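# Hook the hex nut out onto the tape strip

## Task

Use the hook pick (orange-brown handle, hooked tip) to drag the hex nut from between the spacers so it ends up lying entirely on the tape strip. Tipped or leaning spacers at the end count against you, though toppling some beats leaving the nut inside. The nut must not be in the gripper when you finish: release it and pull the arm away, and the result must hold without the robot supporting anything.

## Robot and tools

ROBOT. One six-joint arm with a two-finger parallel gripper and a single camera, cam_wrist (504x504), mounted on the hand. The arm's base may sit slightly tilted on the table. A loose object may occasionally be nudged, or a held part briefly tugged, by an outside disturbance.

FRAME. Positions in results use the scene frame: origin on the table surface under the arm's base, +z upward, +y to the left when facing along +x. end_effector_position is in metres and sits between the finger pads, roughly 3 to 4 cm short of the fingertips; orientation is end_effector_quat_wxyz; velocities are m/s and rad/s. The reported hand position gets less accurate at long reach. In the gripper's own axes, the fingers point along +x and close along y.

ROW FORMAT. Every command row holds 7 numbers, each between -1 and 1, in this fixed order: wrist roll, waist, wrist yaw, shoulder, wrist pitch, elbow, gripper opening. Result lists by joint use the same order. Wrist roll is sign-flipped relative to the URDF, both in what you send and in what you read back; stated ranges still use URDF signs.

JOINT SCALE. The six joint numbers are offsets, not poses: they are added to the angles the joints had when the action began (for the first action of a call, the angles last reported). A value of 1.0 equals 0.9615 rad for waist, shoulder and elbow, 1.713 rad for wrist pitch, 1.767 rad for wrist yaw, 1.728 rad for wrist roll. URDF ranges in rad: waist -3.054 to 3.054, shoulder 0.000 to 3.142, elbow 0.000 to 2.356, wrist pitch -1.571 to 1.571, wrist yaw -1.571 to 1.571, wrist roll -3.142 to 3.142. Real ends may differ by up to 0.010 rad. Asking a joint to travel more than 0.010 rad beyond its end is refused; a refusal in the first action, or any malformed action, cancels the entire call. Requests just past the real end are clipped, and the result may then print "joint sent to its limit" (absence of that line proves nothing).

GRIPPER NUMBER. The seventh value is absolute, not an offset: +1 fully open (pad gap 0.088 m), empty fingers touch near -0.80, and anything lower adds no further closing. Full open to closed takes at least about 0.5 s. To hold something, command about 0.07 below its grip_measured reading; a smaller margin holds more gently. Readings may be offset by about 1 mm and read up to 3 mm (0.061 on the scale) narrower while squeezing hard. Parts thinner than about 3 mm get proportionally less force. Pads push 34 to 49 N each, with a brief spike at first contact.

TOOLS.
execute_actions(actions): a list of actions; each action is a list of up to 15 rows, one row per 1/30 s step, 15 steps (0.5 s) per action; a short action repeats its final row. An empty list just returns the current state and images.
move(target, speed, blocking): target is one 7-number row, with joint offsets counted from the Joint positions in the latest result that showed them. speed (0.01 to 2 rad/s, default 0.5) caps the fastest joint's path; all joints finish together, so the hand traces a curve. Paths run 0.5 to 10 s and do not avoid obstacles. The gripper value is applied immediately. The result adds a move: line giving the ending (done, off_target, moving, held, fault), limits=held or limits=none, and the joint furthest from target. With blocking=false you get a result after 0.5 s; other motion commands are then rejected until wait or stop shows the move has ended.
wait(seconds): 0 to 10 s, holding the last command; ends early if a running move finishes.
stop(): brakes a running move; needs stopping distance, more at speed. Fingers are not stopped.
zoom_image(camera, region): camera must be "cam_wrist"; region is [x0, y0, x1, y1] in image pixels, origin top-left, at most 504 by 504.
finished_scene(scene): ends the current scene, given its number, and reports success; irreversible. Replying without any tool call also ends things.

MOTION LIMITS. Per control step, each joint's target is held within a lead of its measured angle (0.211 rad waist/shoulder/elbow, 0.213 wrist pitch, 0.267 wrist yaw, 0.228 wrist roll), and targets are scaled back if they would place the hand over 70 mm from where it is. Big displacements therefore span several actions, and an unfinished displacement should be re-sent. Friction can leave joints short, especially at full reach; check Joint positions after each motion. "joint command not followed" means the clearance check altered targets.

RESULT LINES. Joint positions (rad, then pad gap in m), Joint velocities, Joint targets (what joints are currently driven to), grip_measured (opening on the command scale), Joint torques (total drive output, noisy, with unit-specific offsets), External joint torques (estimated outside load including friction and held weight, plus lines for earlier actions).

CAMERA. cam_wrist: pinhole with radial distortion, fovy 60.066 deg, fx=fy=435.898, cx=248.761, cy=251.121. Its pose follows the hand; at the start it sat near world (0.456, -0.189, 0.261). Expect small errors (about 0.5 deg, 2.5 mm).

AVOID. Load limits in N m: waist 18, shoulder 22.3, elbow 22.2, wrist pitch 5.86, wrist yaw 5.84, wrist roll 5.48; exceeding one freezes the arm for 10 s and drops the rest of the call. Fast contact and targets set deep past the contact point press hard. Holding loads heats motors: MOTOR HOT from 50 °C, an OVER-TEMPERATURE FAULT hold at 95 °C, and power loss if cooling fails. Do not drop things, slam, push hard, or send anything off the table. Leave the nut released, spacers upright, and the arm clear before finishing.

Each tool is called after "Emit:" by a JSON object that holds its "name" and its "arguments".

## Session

Emit:
{"name": "execute_actions", "arguments": {"actions": []}}

Scene clock: 0.00 s.
end_effector_position=(+0.3871, -0.0899, +0.2189) grip_measured=+0.828 end_effector_quat_wxyz=(+0.360, +0.634, +0.305, -0.613) end_effector_velocity=(-0.002, -0.000, -0.001) end_effector_angular_velocity=(+0.004, +0.010, +0.011)
Joint names: [wrist roll, waist, wrist yaw, shoulder, wrist pitch, elbow]
Joint positions: [-2.496  0.283  0.833  2.102 -1.354  1.689  0.08 ]
Joint velocities: [ 0.007 -0.002 -0.007 -0.002 -0.007 -0.002 -0.   ]
Joint torques (N m, as the arm reports them, + toward a larger Joint positions number): no reading
External joint torques (N m, as the arm's controller estimates them; a push from outside toward a larger Joint positions number lowers the number): no reading
Motor temperatures (°C, as the motors report them): [25 29 28 29 28 27]
Heat: hottest waist 29 °C (+0.0 °C/min).
Joint targets: [-2.496 0.283 0.833 2.102 -1.354 1.689]
camera_calibration (this result's frames):
cam_wrist: T_world_to_cam=[[-0.817787, 0.568533, -0.0894088, 0.397217], [0.518781, 0.795475, 0.313187, -0.16862], [0.249179, 0.209736, -0.945474, 0.206539], [0, 0, 0, 1]] pos_world=[0.36085, -0.135017, 0.283602]

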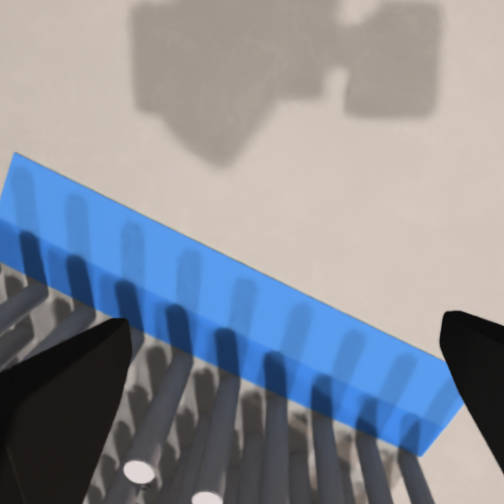

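Emit:
{"name": "move", "arguments": {"target": [1,0.3,-0.04,-0.25,0.1,-0.1,1], "speed": 1}}

Emit:
{"name": "move", "arguments": {"target": [0.8,0,0,0,0,0,1], "speed": 1}}

Scene clock: 6.00 s.
end_effector_position=(+0.3726, -0.0461, +0.3395) grip_measured=+0.989 end_effector_quat_wxyz=(+0.813, +0.234, +0.528, -0.071) end_effector_velocity=(-0.001, +0.000, -0.001) end_effector_angular_velocity=(-0.014, +0.003, +0.039)
Joint names: [wrist roll, waist, wrist yaw, shoulder, wrist pitch, elbow]
Joint positions: [-0.773  0.57   0.767  1.868 -1.184  1.605  0.087]
Joint velocities: [ 0.037 -0.002 -0.007  0.002 -0.007  0.002  0.   ]
Joint torques (N m, as the arm reports them, + toward a larger Joint positions number): [ 0.15  5.14 -0.13 -4.15  0.92  2.89]
External joint torques (N m, as the arm's controller estimates them; a push from outside toward a larger Joint positions number lowers the number): [ 0.14 -0.54 -0.17 -0.55  0.   -1.88]
Motor temperatures (°C, as the motors report them): [25 31 28 30 28 27]
Heat: hottest waist 31 °C (+20.0 °C/min).
Joint targets: [-0.768 0.571 0.763 1.862 -1.182 1.593]
move: off_target; limits=none; farthest joint: the elbow, 0.012 radians from its target (0.096 radians at the start)
camera_calibration (this result's frames):
cam_wrist: T_world_to_cam=[[-0.374723, -0.870916, -0.317944, 0.217348], [-0.915396, 0.401945, -0.0221452, 0.396413], [0.147083, 0.282747, -0.947851, 0.35721], [0, 0, 0, 1]] pos_world=[0.391781, -0.0710449, 0.416465]

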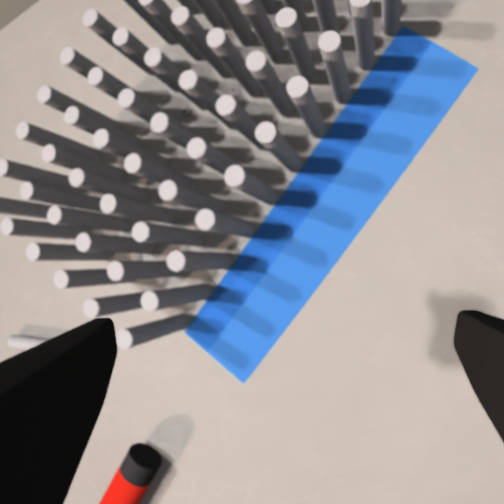

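Scene clock: 8.17 s.
end_effector_position=(+0.3726, -0.0461, +0.3395) grip_measured=+0.989 end_effector_quat_wxyz=(+0.777, -0.336, +0.452, +0.281) end_effector_velocity=(-0.001, -0.004, +0.001) end_effector_angular_velocity=(-0.014, -0.005, +0.013)
Joint names: [wrist roll, waist, wrist yaw, shoulder, wrist pitch, elbow]
Joint positions: [ 0.606  0.57   0.767  1.868 -1.184  1.605  0.087]
Joint velocities: [ 0.022 -0.002  0.007 -0.007 -0.007  0.002 -0.   ]
Joint torques (N m, as the arm reports them, + toward a larger Joint positions number): [ 0.13  4.92 -0.04 -3.63  0.85  4.19]
External joint torques (N m, as the arm's controller estimates them; a push from outside toward a larger Joint positions number lowers the number): [ 0.15 -0.69 -0.02  0.09 -0.1  -0.68]
Motor temperatures (°C, as the motors report them): [25 31 28 30 28 27]
Heat: hottest waist 31 °C (+14.7 °C/min).
Joint targets: [0.610 0.570 0.767 1.868 -1.184 1.605]
move: done; limits=none; farthest joint: the wrist roll, 0.004 radians from its target (1.382 radians at the start)
camera_calibration (this result's frames):
cam_wrist: T_world_to_cam=[[0.733916, -0.629057, 0.256233, -0.379488], [-0.637458, -0.768147, -0.0599766, 0.251755], [0.234554, -0.11932, -0.964752, 0.311821], [0, 0, 0, 1]] pos_world=[0.365856, -0.00812765, 0.413167]

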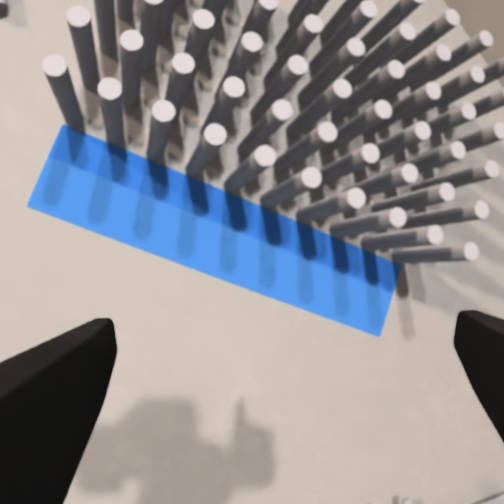

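Emit:
{"name": "move", "arguments": {"target": [-0.08,-0.1,0,0.24,-0.02,0.48,1], "speed": 0.6}}

Scene clock: 18.90 s.
end_effector_position=(+0.4548, -0.0739, +0.3699) grip_measured=+0.989 end_effector_quat_wxyz=(+0.843, -0.207, +0.460, +0.188) end_effector_velocity=(-0.004, -0.003, -0.000) end_effector_angular_velocity=(-0.010, +0.007, +0.029)
Joint names: [wrist roll, waist, wrist yaw, shoulder, wrist pitch, elbow]
Joint positions: [ 0.471  0.477  0.767  2.089 -1.216  2.056  0.087]
Joint velocities: [ 0.022 -0.002 -0.007 -0.007 -0.022  0.002 -0.   ]
Joint torques (N m, as the arm reports them, + toward a larger Joint positions number): [-0.15  5.96 -0.07 -3.89  0.79  4.91]
External joint torques (N m, as the arm's controller estimates them; a push from outside toward a larger Joint positions number lowers the number): [-0.14 -1.05  0.    1.2  -0.21  0.47]
Motor temperatures (°C, as the motors report them): [25 33 28 30 29 28]
Heat: hottest waist 33 °C (+12.7 °C/min).
Joint targets: [0.467 0.474 0.767 2.099 -1.218 2.066]
move: off_target; limits=none; farthest joint: the elbow, 0.011 radians from its target (0.462 radians at the start)
camera_calibration (this result's frames):
cam_wrist: T_world_to_cam=[[0.497808, -0.852276, 0.160665, -0.338804], [-0.831666, -0.521646, -0.190307, 0.439384], [0.246004, -0.0388828, -0.968489, 0.320614], [0, 0, 0, 1]] pos_world=[0.455208, -0.0470855, 0.448563]

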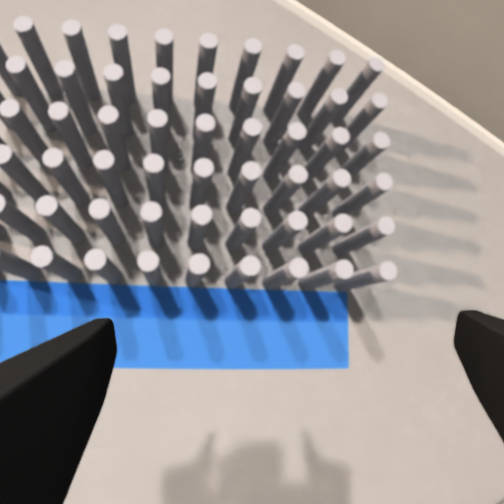

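Emit:
{"name": "zoom_image", "arguments": {"camera": "cam_wrist", "region": [70,80,290,300]}}

Emit:
{"name": "move", "arguments": {"target": [0,-0.3,0.1,-0.85,-0.12,-0.68,1], "speed": 0.8}}

Region (70, 80, 290, 300) of cam_wrist's 504x504 image, scaled by 2.291, with more detail than that image has.

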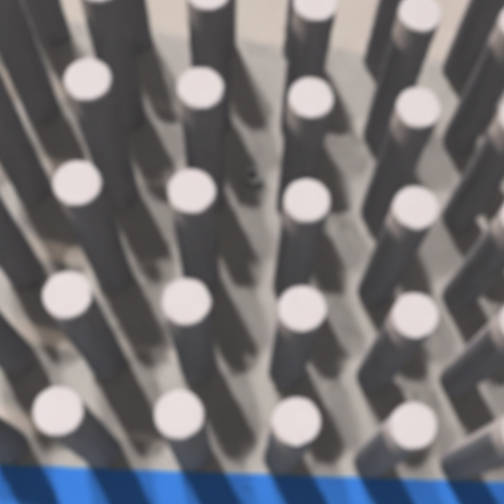

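Scene clock: 24.23 s.
end_effector_position=(+0.2441, -0.2667, +0.2939) grip_measured=+0.989 end_effector_quat_wxyz=(+0.782, -0.197, +0.588, +0.064) end_effector_velocity=(-0.004, +0.004, -0.003) end_effector_angular_velocity=(+0.014, +0.020, +0.031)
Joint names: [wrist roll, waist, wrist yaw, shoulder, wrist pitch, elbow]
Joint positions: [ 0.471  0.192  0.939  1.276 -1.42   1.413  0.087]
Joint velocities: [ 0.007 -0.002 -0.022 -0.002 -0.022 -0.007  0.   ]
Joint torques (N m, as the arm reports them, + toward a larger Joint positions number): [-0.01  2.42  0.25 -2.07  0.52  2.33]
External joint torques (N m, as the arm's controller estimates them; a push from outside toward a larger Joint positions number lowers the number): [ 0.   -0.65  0.21 -0.57 -0.15 -1.6 ]
Motor temperatures (°C, as the motors report them): [25 34 28 30 29 28]
Heat: hottest waist 34 °C (+12.4 °C/min).
Joint targets: [0.472 0.189 0.944 1.272 -1.422 1.402]
move: off_target; limits=none; farthest joint: the elbow, 0.011 radians from its target (0.654 radians at the start)
camera_calibration (this result's frames):
cam_wrist: T_world_to_cam=[[0.3175, -0.921798, 0.222448, -0.378822], [-0.948221, -0.306559, 0.083054, 0.154603], [-0.00836575, -0.237299, -0.971401, 0.301432], [0, 0, 0, 1]] pos_world=[0.269396, -0.230273, 0.364239]

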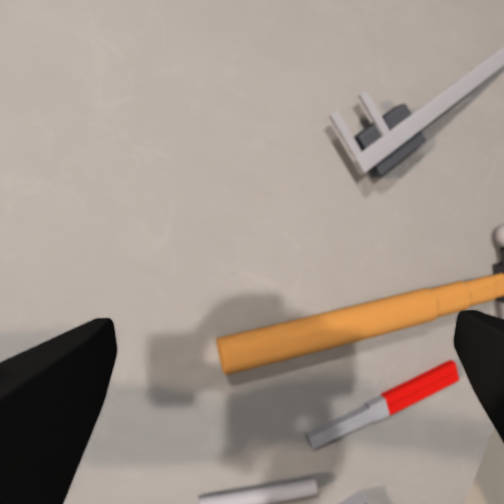

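Emit:
{"name": "move", "arguments": {"target": [0,0.8,-0.3,1.0,0.25,0,1], "speed": 0.8}}

Scene clock: 30.03 s.
end_effector_position=(+0.2502, +0.1912, +0.2978) grip_measured=+0.990 end_effector_quat_wxyz=(+0.664, -0.392, +0.398, +0.497) end_effector_velocity=(-0.002, +0.002, +0.000) end_effector_angular_velocity=(+0.017, +0.012, +0.011)
Joint names: [wrist roll, waist, wrist yaw, shoulder, wrist pitch, elbow]
Joint positions: [ 0.471  0.96   0.414  2.228 -0.993  1.413  0.087]
Joint velocities: [ 0.007 -0.002 -0.022 -0.002  0.007 -0.002 -0.   ]
Joint torques (N m, as the arm reports them, + toward a larger Joint positions number): [ 0.    3.92 -0.27 -4.43  0.92  5.25]
External joint torques (N m, as the arm's controller estimates them; a push from outside toward a larger Joint positions number lowers the number): [ 0.01 -0.48 -0.2   1.32 -0.04 -0.69]
Motor temperatures (°C, as the motors report them): [25 33 28 30 29 29]
Heat: hottest waist 33 °C (+8.0 °C/min).
Joint targets: [0.471 0.961 0.409 2.238 -0.991 1.413]
move: done; limits=none; farthest joint: the shoulder, 0.010 radians from its target (0.961 radians at the start)
camera_calibration (this result's frames):
cam_wrist: T_world_to_cam=[[0.970615, -0.212681, 0.11258, -0.225787], [-0.207007, -0.976496, -0.0600274, 0.285669], [0.122701, 0.0349586, -0.991828, 0.335165], [0, 0, 0, 1]] pos_world=[0.237162, 0.219218, 0.374993]

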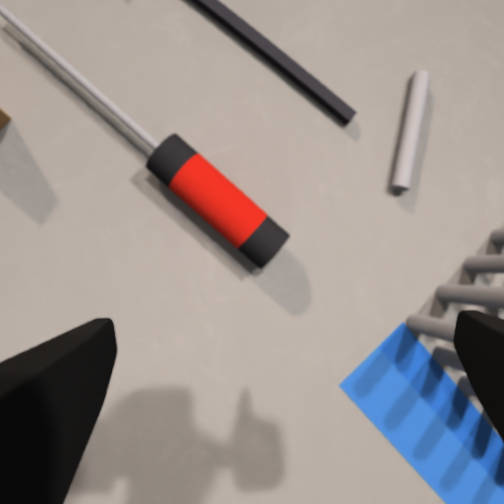

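Emit:
{"name": "move", "arguments": {"target": [-0.2,0.45,-0.2,0.1,0.05,0,1], "speed": 0.7}}

Scene clock: 35.07 s.
end_effector_position=(+0.0751, +0.2867, +0.3351) grip_measured=+0.990 end_effector_quat_wxyz=(+0.627, -0.331, +0.362, +0.605) end_effector_velocity=(-0.003, -0.002, +0.001) end_effector_angular_velocity=(+0.002, +0.024, +0.004)
Joint names: [wrist roll, waist, wrist yaw, shoulder, wrist pitch, elbow]
Joint positions: [ 0.13   1.391  0.065  2.313 -0.909  1.413  0.087]
Joint velocities: [-0.007 -0.002 -0.022 -0.007 -0.007 -0.002 -0.   ]
Joint torques (N m, as the arm reports them, + toward a larger Joint positions number): [-0.13  1.44 -0.26 -4.86  1.19  5.83]
External joint torques (N m, as the arm's controller estimates them; a push from outside toward a larger Joint positions number lowers the number): [-0.12 -0.09 -0.18  1.42  0.   -0.76]
Motor temperatures (°C, as the motors report them): [25 33 28 30 29 29]
Heat: hottest waist 33 °C (+6.8 °C/min).
Joint targets: [0.126 1.393 0.060 2.324 -0.908 1.413]
move: off_target; limits=none; farthest joint: the shoulder, 0.011 radians from its target (0.096 radians at the start)
camera_calibration (this result's frames):
cam_wrist: T_world_to_cam=[[0.997434, -0.0611818, -0.0371844, -0.0349122], [-0.0677434, -0.97456, -0.213644, 0.385405], [-0.0231673, 0.215614, -0.976204, 0.344168], [0, 0, 0, 1]] pos_world=[0.0689047, 0.299257, 0.417019]

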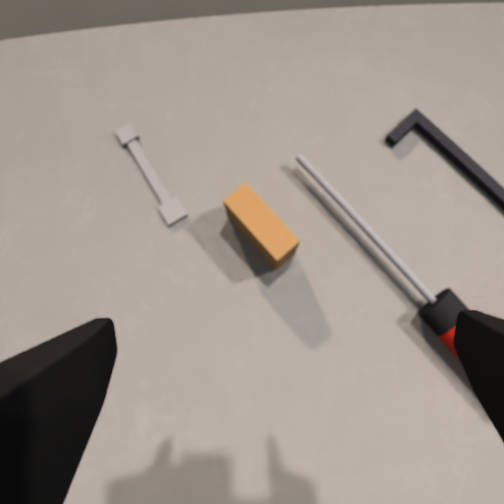

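Emit:
{"name": "move", "arguments": {"target": [0.2,-1,0.3,-0.9,-0.3,-0.2,1], "speed": 0.9}}

Emit:
{"name": "move", "arguments": {"target": [0,-0.9,0.1,-0.55,-0.05,0,1], "speed": 0.9}}

Scene clock: 41.53 s.
end_effector_position=(+0.2441, -0.1135, +0.2778) grip_measured=+0.990 end_effector_quat_wxyz=(+0.723, -0.242, +0.553, +0.336) end_effector_velocity=(-0.006, +0.001, -0.001) end_effector_angular_velocity=(+0.010, +0.022, +0.025)
Joint names: [wrist roll, waist, wrist yaw, shoulder, wrist pitch, elbow]
Joint positions: [ 0.472  0.433  0.591  1.453 -1.421  1.232  0.087]
Joint velocities: [ 0.007 -0.002 -0.022 -0.002 -0.022 -0.002  0.   ]
Joint torques (N m, as the arm reports them, + toward a larger Joint positions number): [ 0.13  2.96  0.07 -2.22  0.44  2.67]
External joint torques (N m, as the arm's controller estimates them; a push from outside toward a larger Joint positions number lowers the number): [ 0.13 -0.74  0.21 -0.63 -0.18 -1.72]
Motor temperatures (°C, as the motors report them): [25 33 28 31 29 29]
Heat: hottest waist 33 °C (+5.8 °C/min).
Joint targets: [0.476 0.430 0.595 1.448 -1.423 1.221]
move: off_target; limits=none; farthest joint: the elbow, 0.012 radians from its target (0.192 radians at the start)
camera_calibration (this result's frames):
cam_wrist: T_world_to_cam=[[0.742788, -0.668766, -0.031905, -0.238375], [-0.666752, -0.743203, 0.0555948, 0.0922804], [-0.0608918, -0.0200224, -0.997944, 0.367011], [0, 0, 0, 1]] pos_world=[0.260938, -0.0834851, 0.35352]

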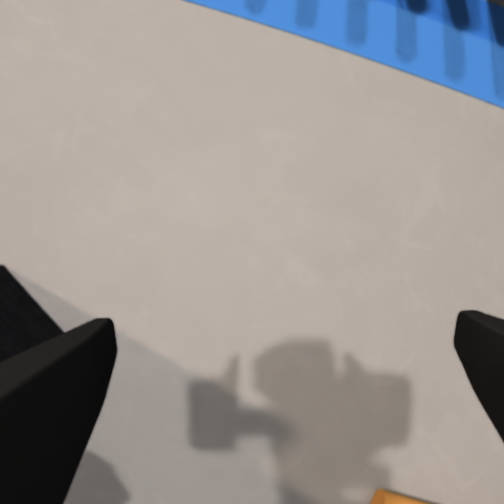

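Scene clock: 43.23 s.
end_effector_position=(+0.0870, -0.3077, +0.2294) grip_measured=+0.990 end_effector_quat_wxyz=(+0.682, +0.016, +0.730, -0.044) end_effector_velocity=(-0.000, +0.001, -0.002) end_effector_angular_velocity=(+0.007, +0.001, +0.015)
Joint names: [wrist roll, waist, wrist yaw, shoulder, wrist pitch, elbow]
Joint positions: [ 0.472 -0.429  0.763  0.93  -1.505  1.232  0.088]
Joint velocities: [ 0.022 -0.007 -0.007 -0.002  0.007 -0.007  0.   ]
Joint torques (N m, as the arm reports them, + toward a larger Joint positions number): [ 0.    0.71  0.24 -3.61  0.03  3.86]
External joint torques (N m, as the arm's controller estimates them; a push from outside toward a larger Joint positions number lowers the number): [ 0.   -0.17  0.23 -0.56 -0.17 -0.52]
Motor temperatures (°C, as the motors report them): [25 33 28 31 29 29]
Heat: hottest waist 33 °C (+5.6 °C/min).
Joint targets: [0.472 -0.432 0.768 0.924 -1.507 1.232]
move: done; limits=none; farthest joint: the shoulder, 0.006 radians from its target (0.529 radians at the start)
camera_calibration (this result's frames):
cam_wrist: T_world_to_cam=[[-0.101956, -0.994063, 0.0379973, -0.295767], [-0.916734, 0.108719, 0.384421, 0.0542734], [-0.38627, 0.00436058, -0.922375, 0.323718], [0, 0, 0, 1]] pos_world=[0.144642, -0.301323, 0.288964]

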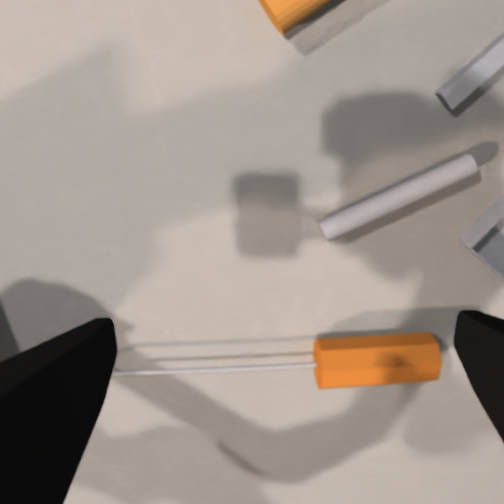

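Emit:
{"name": "move", "arguments": {"target": [-0.08,-0.78,-0.29,0.08,0.2,-0.04,1], "speed": 0.8}}

Emit:
{"name": "move", "arguments": {"target": [-0.083,-0.783,-0.287,0.16,0.197,-0.06,1], "speed": 0.8}}

Scene clock: 55.07 s.
end_effector_position=(+0.0525, -0.3432, +0.1659) grip_measured=+0.990 end_effector_quat_wxyz=(+0.601, +0.347, +0.665, -0.276) end_effector_velocity=(-0.000, +0.001, -0.003) end_effector_angular_velocity=(+0.005, -0.004, +0.016)
Joint names: [wrist roll, waist, wrist yaw, shoulder, wrist pitch, elbow]
Joint positions: [ 0.338 -1.176  0.255  0.996 -1.164  1.206  0.088]
Joint velocities: [ 0.022 -0.007 -0.007  0.002  0.007 -0.007  0.   ]
Joint torques (N m, as the arm reports them, + toward a larger Joint positions number): [-0.17  0.2  -0.23 -5.02  0.14  3.07]
External joint torques (N m, as the arm's controller estimates them; a push from outside toward a larger Joint positions number lowers the number): [-0.17 -0.36 -0.19  1.48  0.07 -2.06]
Motor temperatures (°C, as the motors report them): [25 32 28 30 29 30]
Heat: hottest waist 32 °C (+3.3 °C/min).
Joint targets: [0.333 -1.179 0.250 1.007 -1.162 1.194]
move: off_target; limits=none; farthest joint: the elbow, 0.013 radians from its target (0.039 radians at the start)
camera_calibration (this result's frames):
cam_wrist: T_world_to_cam=[[-0.804425, -0.59146, -0.0554557, -0.141647], [-0.551514, 0.708869, 0.439702, 0.228574], [-0.220755, 0.384291, -0.89643, 0.369397], [0, 0, 0, 1]] pos_world=[0.0936638, -0.387764, 0.222779]

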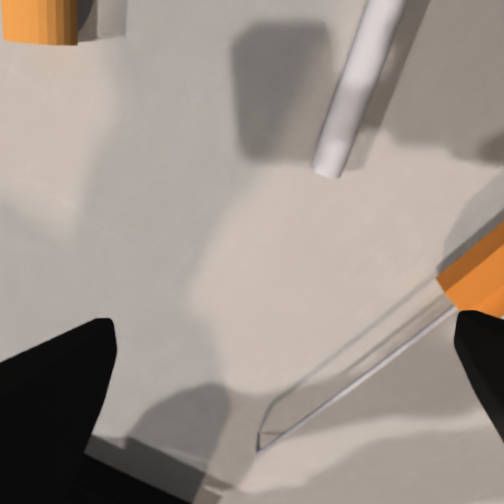

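Scene clock: 56.70 s.
end_effector_position=(-0.0710, -0.3885, +0.1137) grip_measured=+0.990 end_effector_quat_wxyz=(+0.482, +0.507, +0.490, -0.521) end_effector_velocity=(+0.002, +0.003, +0.001) end_effector_angular_velocity=(+0.014, -0.010, +0.001)
Joint names: [wrist roll, waist, wrist yaw, shoulder, wrist pitch, elbow]
Joint positions: [ 0.198 -1.927 -0.247  1.138 -0.829  1.161  0.088]
Joint velocities: [ 0.007 -0.002 -0.007 -0.002 -0.022  0.002 -0.   ]
Joint torques (N m, as the arm reports them, + toward a larger Joint positions number): [-0.17 -0.99 -0.16 -5.68  0.36  3.08]
External joint torques (N m, as the arm's controller estimates them; a push from outside toward a larger Joint positions number lowers the number): [-0.17 -0.01 -0.15  1.75  0.02 -1.97]
Motor temperatures (°C, as the motors report them): [25 31 28 31 29 30]
Heat: hottest waist 31 °C (+2.1 °C/min).
Joint targets: [0.194 -1.929 -0.252 1.150 -0.827 1.149]
move: off_target; limits=none; farthest joint: the elbow, 0.013 radians from its target (0.058 radians at the start)
camera_calibration (this result's frames):
cam_wrist: T_world_to_cam=[[-0.997146, 0.0738096, 0.0159054, -0.0339707], [0.0750357, 0.945303, 0.317445, 0.365774], [0.00839502, 0.317732, -0.948143, 0.308945], [0, 0, 0, 1]] pos_world=[-0.0639135, -0.441422, 0.177352]

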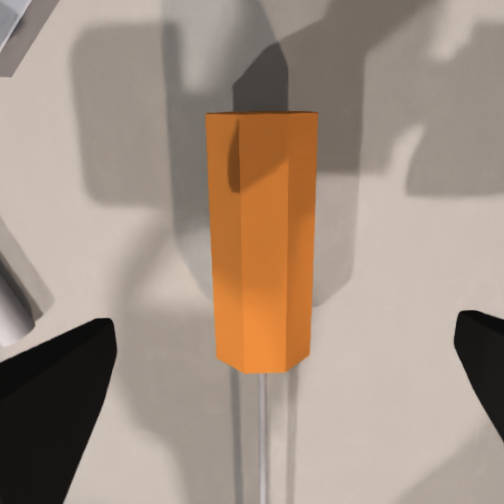

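Emit:
{"name": "move", "arguments": {"target": [-0.032,0.08,0.026,0.153,0.136,-0.115,1], "speed": 0.2}}

Scene clock: 60.53 s.
end_effector_position=(-0.0676, -0.3855, +0.0498) grip_measured=+0.990 end_effector_quat_wxyz=(+0.482, +0.513, +0.490, -0.514) end_effector_velocity=(+0.000, -0.001, +0.000) end_effector_angular_velocity=(-0.008, -0.004, +0.007)
Joint names: [wrist roll, waist, wrist yaw, shoulder, wrist pitch, elbow]
Joint positions: [ 0.147 -1.852 -0.206  1.272 -0.597  1.062  0.088]
Joint velocities: [ 0.007 -0.002 -0.007 -0.002  0.007 -0.002 -0.   ]
Joint torques (N m, as the arm reports them, + toward a larger Joint positions number): [-0.14 -0.85  0.19 -5.87  0.37  2.42]
External joint torques (N m, as the arm's controller estimates them; a push from outside toward a larger Joint positions number lowers the number): [-0.14  0.24  0.2   1.98  0.05 -1.96]
Motor temperatures (°C, as the motors report them): [25 31 28 31 29 29]
Heat: hottest waist 31 °C (+1.0 °C/min).
Joint targets: [0.143 -1.849 -0.201 1.284 -0.595 1.051]
move: off_target; limits=none; farthest joint: the shoulder, 0.013 radians from its target (0.148 radians at the start)
camera_calibration (this result's frames):
cam_wrist: T_world_to_cam=[[-0.997302, 0.0733122, 0.00384286, -0.0294431], [0.070476, 0.941435, 0.329748, 0.380549], [0.0205567, 0.329129, -0.944061, 0.252418], [0, 0, 0, 1]] pos_world=[-0.061372, -0.439181, 0.112926]

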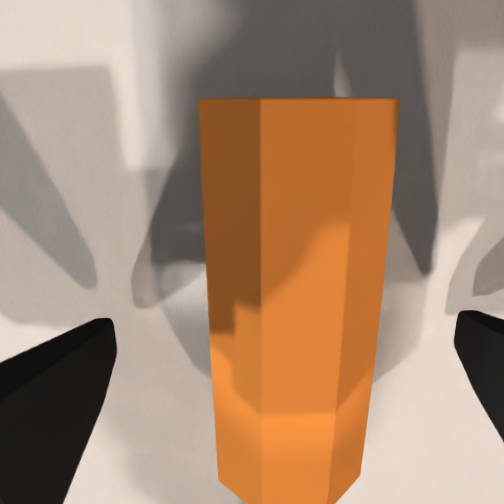

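Emit:
{"name": "move", "arguments": {"target": [0,0.005,0,0.028,0.016,-0.023,1], "speed": 0.05}}

Emit:
{"name": "move", "arguments": {"target": [0,0,0,0,0,0,-0.25]}}

Emit:
{"name": "move", "arguments": {"target": [0,0,0,-0.3,-0.25,0.2,-0.25], "speed": 0.3}}

Scene clock: 66.03 s.
end_effector_position=(-0.0682, -0.3843, +0.0434) grip_measured=+0.990 end_effector_quat_wxyz=(+0.482, +0.513, +0.490, -0.514) end_effector_velocity=(+0.001, +0.003, -0.001) end_effector_angular_velocity=(+0.010, -0.008, +0.018)
Joint names: [wrist roll, waist, wrist yaw, shoulder, wrist pitch, elbow]
Joint positions: [ 0.147 -1.85  -0.206  1.286 -0.572  1.051  0.088]
Joint velocities: [ 0.022 -0.002 -0.007  0.002 -0.007 -0.002 -0.   ]
Joint torques (N m, as the arm reports them, + toward a larger Joint positions number): [ 0.   -0.8   0.02 -6.04  0.34  2.43]
External joint torques (N m, as the arm's controller estimates them; a push from outside toward a larger Joint positions number lowers the number): [ 0.    0.29  0.03  1.68  0.04 -1.76]
Motor temperatures (°C, as the motors report them): [25 31 28 32 29 29]
Heat: hottest shoulder 32 °C (+1.0 °C/min).
Joint targets: [0.147 -1.848 -0.206 1.299 -0.570 1.040]
move: off_target; limits=none; farthest joint: the shoulder, 0.013 radians from its target (0.027 radians at the start)
camera_calibration (this result's frames):
cam_wrist: T_world_to_cam=[[-0.997403, 0.0719762, 0.00249047, -0.0304781], [0.0687671, 0.94152, 0.329864, 0.381513], [0.0213976, 0.329179, -0.944025, 0.24606], [0, 0, 0, 1]] pos_world=[-0.0618996, -0.438006, 0.106515]

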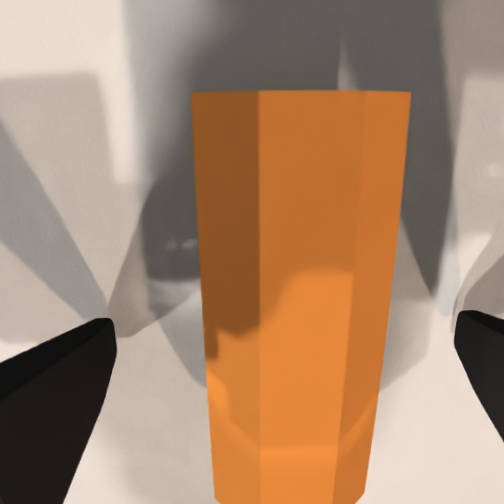

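Scene clock: 66.63 s.
end_effector_position=(-0.0683, -0.3844, +0.0434) grip_measured=-0.107 end_effector_quat_wxyz=(+0.482, +0.513, +0.490, -0.514) end_effector_velocity=(+0.001, +0.005, +0.000) end_effector_angular_velocity=(+0.020, -0.010, +0.001)
Joint names: [wrist roll, waist, wrist yaw, shoulder, wrist pitch, elbow]
Joint positions: [ 0.147 -1.851 -0.206  1.286 -0.571  1.051  0.034]
Joint velocities: [ 0.007 -0.002 -0.007 -0.002 -0.022 -0.002 -0.   ]
Joint torques (N m, as the arm reports them, + toward a larger Joint positions number): [ 0.01 -0.95  0.   -7.07  0.24  3.57]
External joint torques (N m, as the arm's controller estimates them; a push from outside toward a larger Joint positions number lowers the number): [ 0.01  0.15  0.01  0.63 -0.05 -0.6 ]
Motor temperatures (°C, as the motors report them): [25 31 28 32 29 29]
Heat: hottest shoulder 32 °C (+1.0 °C/min).
Joint targets: [0.147 -1.850 -0.206 1.286 -0.572 1.051]
move: done; limits=none; farthest joint: the waist, 0.001 radians from its target (0.000 radians at the start)
camera_calibration (this result's frames):
cam_wrist: T_world_to_cam=[[-0.997389, 0.0721629, 0.0028086, -0.0305608], [0.0690565, 0.941629, 0.329492, 0.381653], [0.0211325, 0.328826, -0.944154, 0.245954], [0, 0, 0, 1]] pos_world=[-0.0620343, -0.438047, 0.106553]

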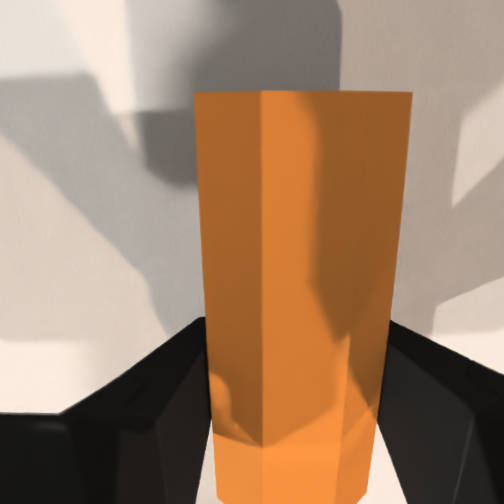

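Scene clock: 68.60 s.
end_effector_position=(-0.0417, -0.3859, +0.1637) grip_measured=-0.107 end_effector_quat_wxyz=(+0.490, +0.502, +0.486, -0.521) end_effector_velocity=(-0.002, +0.004, +0.000) end_effector_angular_velocity=(+0.022, +0.008, -0.017)
Joint names: [wrist roll, waist, wrist yaw, shoulder, wrist pitch, elbow]
Joint positions: [ 0.147 -1.851 -0.206  1.009 -0.998  1.23   0.034]
Joint velocities: [-0.007 -0.007  0.007  0.002 -0.022  0.002  0.   ]
Joint torques (N m, as the arm reports them, + toward a larger Joint positions number): [ 0.   -0.56  0.   -7.49  0.16  6.18]
External joint torques (N m, as the arm's controller estimates them; a push from outside toward a larger Joint positions number lowers the number): [ 0.01  0.02  0.   -0.41 -0.22  0.64]
Motor temperatures (°C, as the motors report them): [25 31 28 32 29 29]
Heat: hottest shoulder 32 °C (+0.0 °C/min).
Joint targets: [0.147 -1.851 -0.206 0.998 -1.000 1.243]
move: off_target; limits=none; farthest joint: the elbow, 0.013 radians from its target (0.193 radians at the start)
camera_calibration (this result's frames):
cam_wrist: T_world_to_cam=[[-0.997816, 0.0657017, 0.00676628, -0.00741022], [0.064687, 0.951398, 0.301092, 0.349871], [0.0133448, 0.300872, -0.953571, 0.349923], [0, 0, 0, 1]] pos_world=[-0.0346958, -0.437662, 0.228383]

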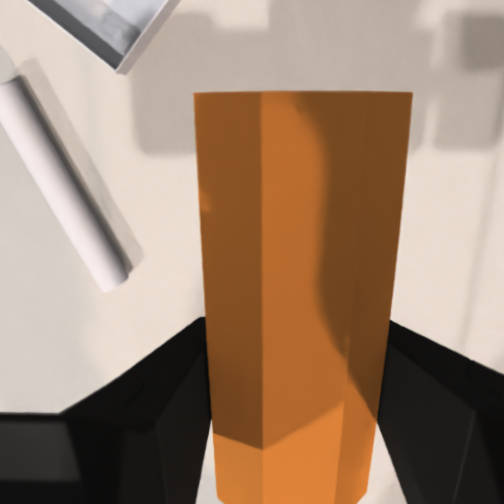

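Emit:
{"name": "move", "arguments": {"target": [-0.7,0,0,0,0,0,-0.25], "speed": 0.7}}

Emit:
{"name": "move", "arguments": {"target": [-0.5,0.93,0.28,0.3,0,0,-0.25], "speed": 0.6}}

Scene clock: 79.17 s.
end_effector_position=(-0.0417, -0.3859, +0.1637) grip_measured=-0.107 end_effector_quat_wxyz=(+0.119, +0.692, +0.105, -0.705) end_effector_velocity=(+0.001, +0.002, +0.000) end_effector_angular_velocity=(+0.006, -0.007, +0.004)
Joint names: [wrist roll, waist, wrist yaw, shoulder, wrist pitch, elbow]
Joint positions: [-1.058 -1.851 -0.206  1.009 -0.998  1.23   0.034]
Joint velocities: [ 0.007 -0.002 -0.007 -0.002 -0.007 -0.002 -0.   ]
Joint torques (N m, as the arm reports them, + toward a larger Joint positions number): [-0.15 -0.55  0.08 -6.5   0.28  4.67]
External joint torques (N m, as the arm's controller estimates them; a push from outside toward a larger Joint positions number lowers the number): [-0.15  0.03  0.03  0.54 -0.07 -0.82]
Motor temperatures (°C, as the motors report them): [25 30 28 34 29 30]
Heat: hottest shoulder 34 °C (+1.0 °C/min).
Joint targets: [-1.062 -1.851 -0.206 1.009 -0.998 1.230]
move: done; limits=none; farthest joint: the wrist roll, 0.005 radians from its target (1.210 radians at the start)
camera_calibration (this result's frames):
cam_wrist: T_world_to_cam=[[-0.295709, 0.954975, -0.0240453, 0.370083], [0.907917, 0.288787, 0.303791, 0.128883], [0.297057, 0.0680027, -0.952435, 0.271701], [0, 0, 0, 1]] pos_world=[-0.088289, -0.409116, 0.228523]

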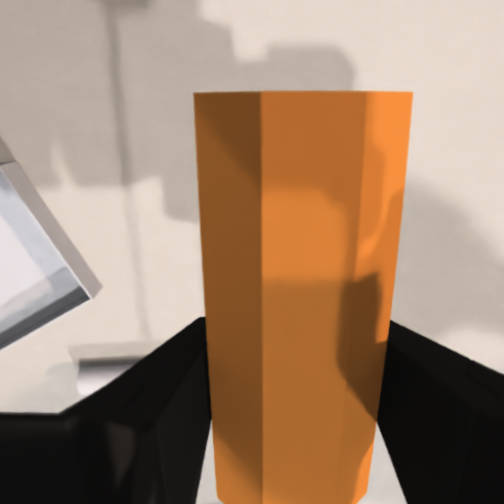

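Scene clock: 81.33 s.
end_effector_position=(+0.1359, -0.3445, +0.1027) grip_measured=-0.107 end_effector_quat_wxyz=(-0.014, +0.715, +0.132, -0.686) end_effector_velocity=(-0.001, -0.004, +0.002) end_effector_angular_velocity=(-0.018, +0.003, -0.014)
Joint names: [wrist roll, waist, wrist yaw, shoulder, wrist pitch, elbow]
Joint positions: [-1.918 -0.96   0.285  1.287 -0.998  1.23   0.034]
Joint velocities: [-0.007 -0.002  0.007 -0.007  0.007  0.002 -0.   ]
Joint torques (N m, as the arm reports them, + toward a larger Joint positions number): [-0.18  2.01  0.12 -5.8  -0.13  3.73]
External joint torques (N m, as the arm's controller estimates them; a push from outside toward a larger Joint positions number lowers the number): [-0.17  0.24  0.15  1.48 -0.09 -0.69]
Motor temperatures (°C, as the motors report them): [25 30 28 34 29 30]
Heat: hottest shoulder 34 °C (+1.0 °C/min).
Joint targets: [-1.922 -0.956 0.289 1.297 -0.998 1.230]
move: off_target; limits=none; farthest joint: the shoulder, 0.011 radians from its target (0.289 radians at the start)
camera_calibration (this result's frames):
cam_wrist: T_world_to_cam=[[-0.15304, 0.968617, 0.195857, 0.344334], [0.926555, 0.0717298, 0.369256, -0.109859], [0.343618, 0.237984, -0.908455, 0.205732], [0, 0, 0, 1]] pos_world=[0.083794, -0.374608, 0.160024]

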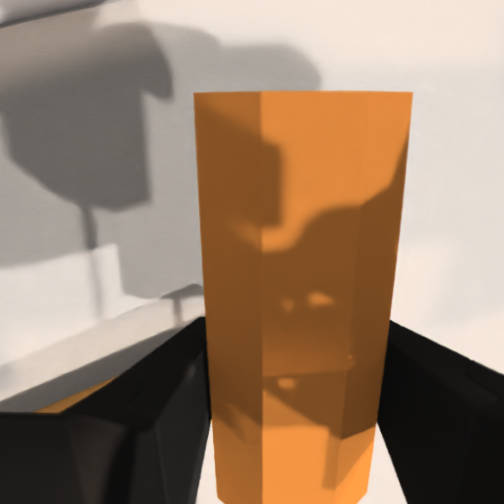

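Do waist first (stay above the hammer), then the shoulder.

Emit:
{"name": "move", "arguments": {"target": [-0.365,0.934,0.284,0.25,0.05,-0.1,-0.25], "speed": 0.6}}

Scene clock: 85.13 s.
end_effector_position=(+0.2976, -0.2061, +0.1645) grip_measured=-0.107 end_effector_quat_wxyz=(+0.138, +0.740, +0.109, -0.650) end_effector_velocity=(-0.002, +0.001, -0.001) end_effector_angular_velocity=(-0.007, +0.009, +0.017)
Joint names: [wrist roll, waist, wrist yaw, shoulder, wrist pitch, elbow]
Joint positions: [-2.544 -0.065  0.782  1.52  -0.914  1.144  0.034]
Joint velocities: [ 0.007  0.002  0.007  0.002 -0.007 -0.002  0.   ]
Joint torques (N m, as the arm reports them, + toward a larger Joint positions number): [-0.16  4.42  0.24 -3.55  0.43  2.57]
External joint torques (N m, as the arm's controller estimates them; a push from outside toward a larger Joint positions number lowers the number): [-0.16 -0.08  0.2   0.83  0.07 -1.58]
Motor temperatures (°C, as the motors report them): [25 30 28 34 29 30]
Heat: hottest shoulder 34 °C (+1.0 °C/min).
Joint targets: [-2.548 -0.061 0.787 1.527 -0.912 1.134]
move: done; limits=none; farthest joint: the elbow, 0.010 radians from its target (0.096 radians at the start)
camera_calibration (this result's frames):
cam_wrist: T_world_to_cam=[[-0.323734, 0.94379, -0.0667567, 0.311822], [0.842644, 0.319688, 0.433302, -0.226826], [0.430287, 0.0840224, -0.898773, 0.114234], [0, 0, 0, 1]] pos_world=[0.242928, -0.231379, 0.22177]

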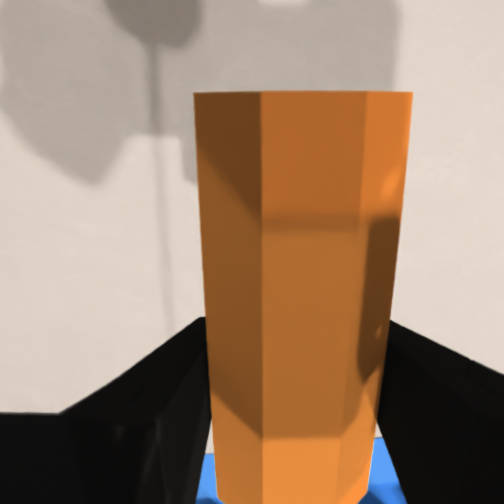

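Emit:
{"name": "move", "arguments": {"target": [0.098,-0.122,-0.009,0.34,0.262,-0.243,-0.25], "speed": 0.2}}

Scene clock: 92.13 s.
end_effector_position=(+0.2943, -0.1323, +0.0441) grip_measured=-0.107 end_effector_quat_wxyz=(+0.172, +0.684, +0.177, -0.687) end_effector_velocity=(-0.001, +0.001, -0.001) end_effector_angular_velocity=(+0.007, -0.002, +0.004)
Joint names: [wrist roll, waist, wrist yaw, shoulder, wrist pitch, elbow]
Joint positions: [-2.381 -0.178  0.768  1.835 -0.465  0.921  0.034]
Joint velocities: [ 0.007 -0.002 -0.007 -0.002  0.007 -0.007  0.   ]
Joint torques (N m, as the arm reports them, + toward a larger Joint positions number): [ 0.22  4.26  0.   -3.64  0.03  1.04]
External joint torques (N m, as the arm's controller estimates them; a push from outside toward a larger Joint positions number lowers the number): [ 0.22 -0.96 -0.05  1.59 -0.14 -1.71]
Motor temperatures (°C, as the motors report them): [25 31 28 33 29 30]
Heat: hottest shoulder 33 °C (+0.0 °C/min).
Joint targets: [-2.375 -0.183 0.766 1.847 -0.465 0.910]
move: off_target; limits=none; farthest joint: the shoulder, 0.012 radians from its target (0.327 radians at the start)
camera_calibration (this result's frames):
cam_wrist: T_world_to_cam=[[-0.462801, 0.886462, 0.000715354, 0.263418], [0.839608, 0.43808, 0.32116, -0.173989], [0.284383, 0.149234, -0.947025, 0.0550129], [0, 0, 0, 1]] pos_world=[0.252348, -0.165499, 0.107788]

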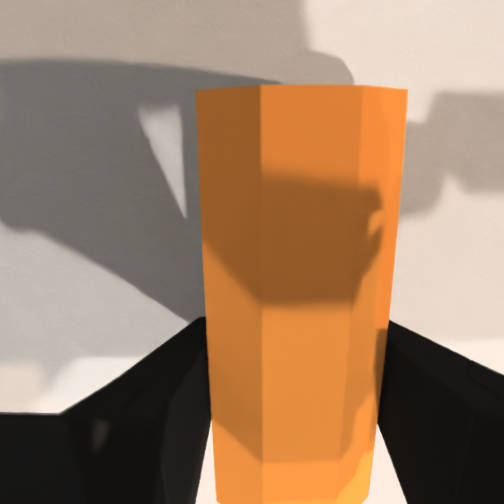

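Emit:
{"name": "move", "arguments": {"target": [0,0,0,0,0,0,0.7]}}

Emit:
{"name": "move", "arguments": {"target": [-0.1,0.2,0.01,-0.14,-0.26,0.14,0.7], "speed": 0.4}}

Emit:
{"name": "move", "arguments": {"target": [1,0,0,-0.35,0,0,0.7], "speed": 1.2}}

Emit:
{"name": "move", "arguments": {"target": [1,-0.3,-0.4,0,0.2,-0.2,0.7], "speed": 1.2}}

Scene clock: 101.17 s.
end_effector_position=(+0.2944, -0.1323, +0.0441) grip_measured=+0.696 end_effector_quat_wxyz=(+0.172, +0.684, +0.177, -0.687) end_effector_velocity=(+0.002, -0.001, +0.000) end_effector_angular_velocity=(+0.005, -0.009, -0.018)
Joint names: [wrist roll, waist, wrist yaw, shoulder, wrist pitch, elbow]
Joint positions: [-2.38  -0.178  0.768  1.835 -0.464  0.921  0.073]
Joint velocities: [-0.007 -0.002 -0.007 -0.002  0.007  0.002  0.001]
Joint torques (N m, as the arm reports them, + toward a larger Joint positions number): [ 0.01  4.47  0.07 -4.97  0.08  2.22]
External joint torques (N m, as the arm's controller estimates them; a push from outside toward a larger Joint positions number lowers the number): [ 0.01 -0.75  0.03  0.25 -0.1  -0.55]
Motor temperatures (°C, as the motors report them): [25 32 28 32 28 29]
Heat: hottest waist 32 °C (-1.0 °C/min).
Joint targets: [-2.381 -0.178 0.768 1.834 -0.465 0.921]
move: done; limits=none; farthest joint: the wrist pitch, 0.001 radians from its target (0.000 radians at the start)
camera_calibration (this result's frames):
cam_wrist: T_world_to_cam=[[-0.462903, 0.886409, 0.000530035, 0.263495], [0.839472, 0.4382, 0.321352, -0.173988], [0.284617, 0.1492, -0.94696, 0.0549203], [0, 0, 0, 1]] pos_world=[0.2524, -0.165517, 0.107779]

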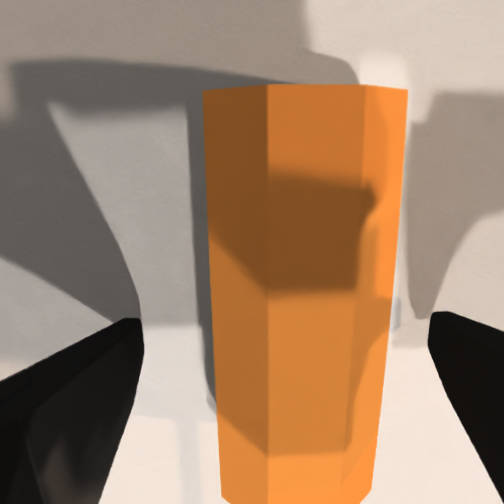

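Scene clock: 102.87 s.
end_effector_position=(+0.2877, -0.1343, +0.1267) grip_measured=+0.697 end_effector_quat_wxyz=(+0.204, +0.674, +0.213, -0.677) end_effector_velocity=(-0.007, +0.000, -0.000) end_effector_angular_velocity=(+0.007, +0.028, +0.017)
Joint names: [wrist roll, waist, wrist yaw, shoulder, wrist pitch, elbow]
Joint positions: [-2.549  0.013  0.781  1.707 -0.908  1.047  0.073]
Joint velocities: [-0.007 -0.002 -0.007 -0.002 -0.037 -0.002 -0.   ]
Joint torques (N m, as the arm reports them, + toward a larger Joint positions number): [-0.17  4.38  0.23 -4.89 -0.01  4.07]
External joint torques (N m, as the arm's controller estimates them; a push from outside toward a larger Joint positions number lowers the number): [-0.17 -0.62  0.2  -0.38 -0.16  0.38]
Motor temperatures (°C, as the motors report them): [25 32 28 32 28 29]
Heat: hottest waist 32 °C (-1.0 °C/min).
Joint targets: [-2.553 0.015 0.786 1.700 -0.910 1.056]
move: done; limits=none; farthest joint: the elbow, 0.009 radians from its target (0.135 radians at the start)
camera_calibration (this result's frames):
cam_wrist: T_world_to_cam=[[-0.549054, 0.835764, 0.00622317, 0.279401], [0.791836, 0.517784, 0.323875, -0.169983], [0.267461, 0.182753, -0.946079, 0.144676], [0, 0, 0, 1]] pos_world=[0.24931, -0.171939, 0.190189]

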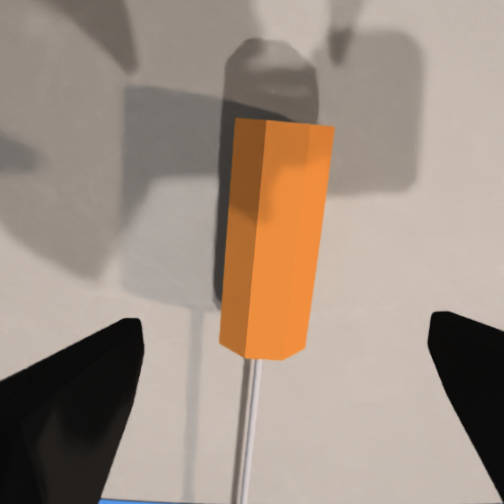

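Scene clock: 105.13 s.
end_effector_position=(+0.2795, -0.1967, +0.1882) grip_measured=+0.697 end_effector_quat_wxyz=(+0.679, +0.389, +0.536, -0.318) end_effector_velocity=(+0.001, -0.002, +0.002) end_effector_angular_velocity=(+0.005, -0.012, -0.005)
Joint names: [wrist roll, waist, wrist yaw, shoulder, wrist pitch, elbow]
Joint positions: [-0.826  0.013  0.781  1.376 -0.908  1.047  0.073]
Joint velocities: [ 0.007 -0.002 -0.007 -0.007  0.007  0.002 -0.   ]
Joint torques (N m, as the arm reports them, + toward a larger Joint positions number): [ 0.18  3.39  0.01 -3.97  0.46  3.91]
External joint torques (N m, as the arm's controller estimates them; a push from outside toward a larger Joint positions number lowers the number): [ 0.17 -0.53  0.   -0.48 -0.12 -0.59]
Motor temperatures (°C, as the motors report them): [25 32 28 32 28 29]
Heat: hottest waist 32 °C (+0.0 °C/min).
Joint targets: [-0.821 0.013 0.781 1.370 -0.908 1.047]
move: done; limits=none; farthest joint: the shoulder, 0.006 radians from its target (0.336 radians at the start)
camera_calibration (this result's frames):
cam_wrist: T_world_to_cam=[[-0.855193, -0.479896, -0.195818, 0.191419], [-0.513991, 0.833881, 0.201136, 0.299096], [0.0667644, 0.272658, -0.959792, 0.292795], [0, 0, 0, 1]] pos_world=[0.297885, -0.237382, 0.258346]

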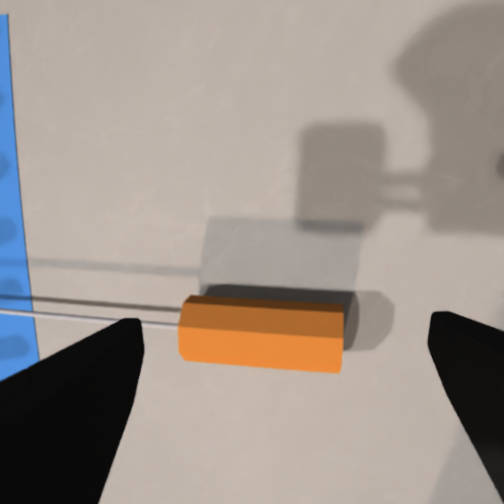

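Scene clock: 107.40 s.
end_effector_position=(+0.3001, -0.1411, +0.1417) grip_measured=+0.698 end_effector_quat_wxyz=(+0.842, +0.007, +0.459, +0.282) end_effector_velocity=(-0.001, +0.002, +0.001) end_effector_angular_velocity=(-0.001, -0.011, +0.025)
Joint names: [wrist roll, waist, wrist yaw, shoulder, wrist pitch, elbow]
Joint positions: [ 0.898 -0.272  0.079  1.376 -0.567  0.865  0.073]
Joint velocities: [ 0.022  0.002 -0.007 -0.002 -0.007 -0.002 -0.   ]
Joint torques (N m, as the arm reports them, + toward a larger Joint positions number): [ 0.19  3.09 -0.73 -4.28  0.51  2.24]
External joint torques (N m, as the arm's controller estimates them; a push from outside toward a larger Joint positions number lowers the number): [ 0.18 -0.75 -0.25  0.18  0.02 -1.68]
Motor temperatures (°C, as the motors report them): [25 32 28 32 28 29]
Heat: hottest waist 32 °C (+0.0 °C/min).
Joint targets: [0.902 -0.275 0.074 1.376 -0.565 0.854]
move: done; limits=none; farthest joint: the elbow, 0.010 radians from its target (0.192 radians at the start)
camera_calibration (this result's frames):
cam_wrist: T_world_to_cam=[[0.45772, -0.841457, -0.287129, -0.205425], [-0.878067, -0.37711, -0.294595, 0.281397], [0.139609, 0.386961, -0.911466, 0.219018], [0, 0, 0, 1]] pos_world=[0.310536, -0.15149, 0.223542]

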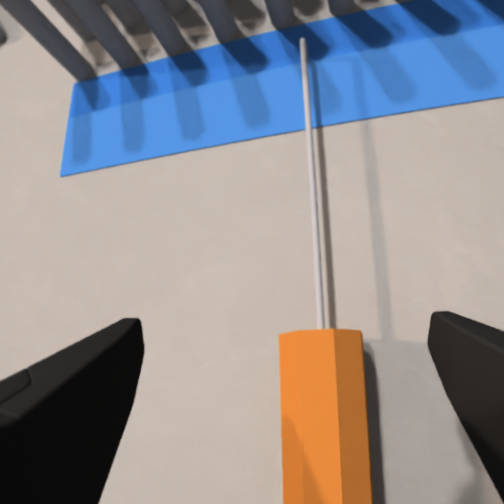

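Emit:
{"name": "move", "arguments": {"target": [0.317,-0.521,-0.383,0,0.388,-0.434,0.7], "speed": 0.6}}

Emit:
{"name": "move", "arguments": {"target": [0.06,-0.113,-0.043,0.274,0.09,0.05,0.7], "speed": 0.15}}

Scene clock: 111.70 s.
end_effector_position=(+0.2694, -0.1464, +0.0785) grip_measured=+0.698 end_effector_quat_wxyz=(+0.944, -0.049, +0.218, +0.245) end_effector_velocity=(+0.002, -0.002, +0.000) end_effector_angular_velocity=(-0.002, -0.010, -0.013)
Joint names: [wrist roll, waist, wrist yaw, shoulder, wrist pitch, elbow]
Joint positions: [ 1.442 -0.77  -0.593  1.376  0.096  0.454  0.073]
Joint velocities: [-0.007 -0.002 -0.007  0.002  0.022 -0.002 -0.   ]
Joint torques (N m, as the arm reports them, + toward a larger Joint positions number): [ 0.13  2.   -0.94 -4.22  0.4   0.41]
External joint torques (N m, as the arm's controller estimates them; a push from outside toward a larger Joint positions number lowers the number): [ 0.14 -0.61 -0.28  0.31 -0.02 -1.34]
Motor temperatures (°C, as the motors report them): [25 32 28 32 28 29]
Heat: hottest waist 32 °C (+0.0 °C/min).
Joint targets: [1.446 -0.773 -0.598 1.376 0.098 0.448]
move: done; limits=none; farthest joint: the elbow, 0.007 radians from its target (0.417 radians at the start)
camera_calibration (this result's frames):
cam_wrist: T_world_to_cam=[[0.481394, -0.875899, -0.032563, -0.245391], [-0.62746, -0.318435, -0.710558, 0.207514], [0.612009, 0.36249, -0.702884, 0.0205261], [0, 0, 0, 1]] pos_world=[0.235775, -0.156299, 0.153888]

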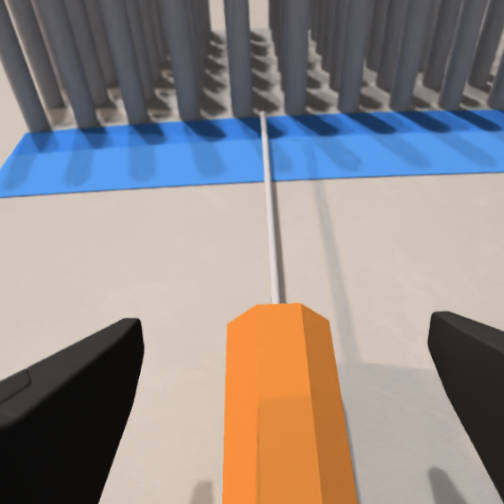

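Scene clock: 113.87 s.
end_effector_position=(+0.2692, -0.1458, +0.0288) grip_measured=+0.698 end_effector_quat_wxyz=(+0.944, -0.049, +0.217, +0.245) end_effector_velocity=(-0.001, +0.003, +0.000) end_effector_angular_velocity=(+0.007, -0.002, +0.007)
Joint names: [wrist roll, waist, wrist yaw, shoulder, wrist pitch, elbow]
Joint positions: [ 1.541 -0.875 -0.665  1.63   0.248  0.498  0.073]
Joint velocities: [ 0.007 -0.002 -0.007  0.002 -0.007 -0.002 -0.   ]
Joint torques (N m, as the arm reports them, + toward a larger Joint positions number): [ 0.14  2.24 -0.98 -3.58  0.34  0.43]
External joint torques (N m, as the arm's controller estimates them; a push from outside toward a larger Joint positions number lowers the number): [ 0.14 -0.62 -0.32  1.43  0.07  0.06]
Motor temperatures (°C, as the motors report them): [25 32 28 32 28 29]
Heat: hottest waist 32 °C (+0.0 °C/min).
Joint targets: [1.545 -0.879 -0.669 1.640 0.250 0.503]
move: done; limits=none; farthest joint: the shoulder, 0.009 radians from its target (0.263 radians at the start)
camera_calibration (this result's frames):
cam_wrist: T_world_to_cam=[[0.482001, -0.875591, -0.0318794, -0.246582], [-0.625703, -0.318515, -0.71207, 0.171785], [0.613328, 0.363166, -0.701384, -0.0147882], [0, 0, 0, 1]] pos_world=[0.235409, -0.155818, 0.10409]

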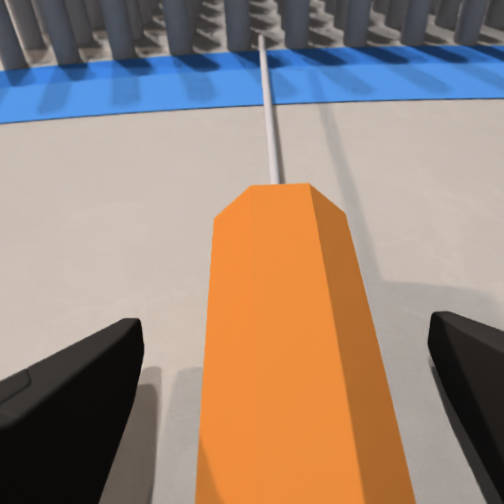

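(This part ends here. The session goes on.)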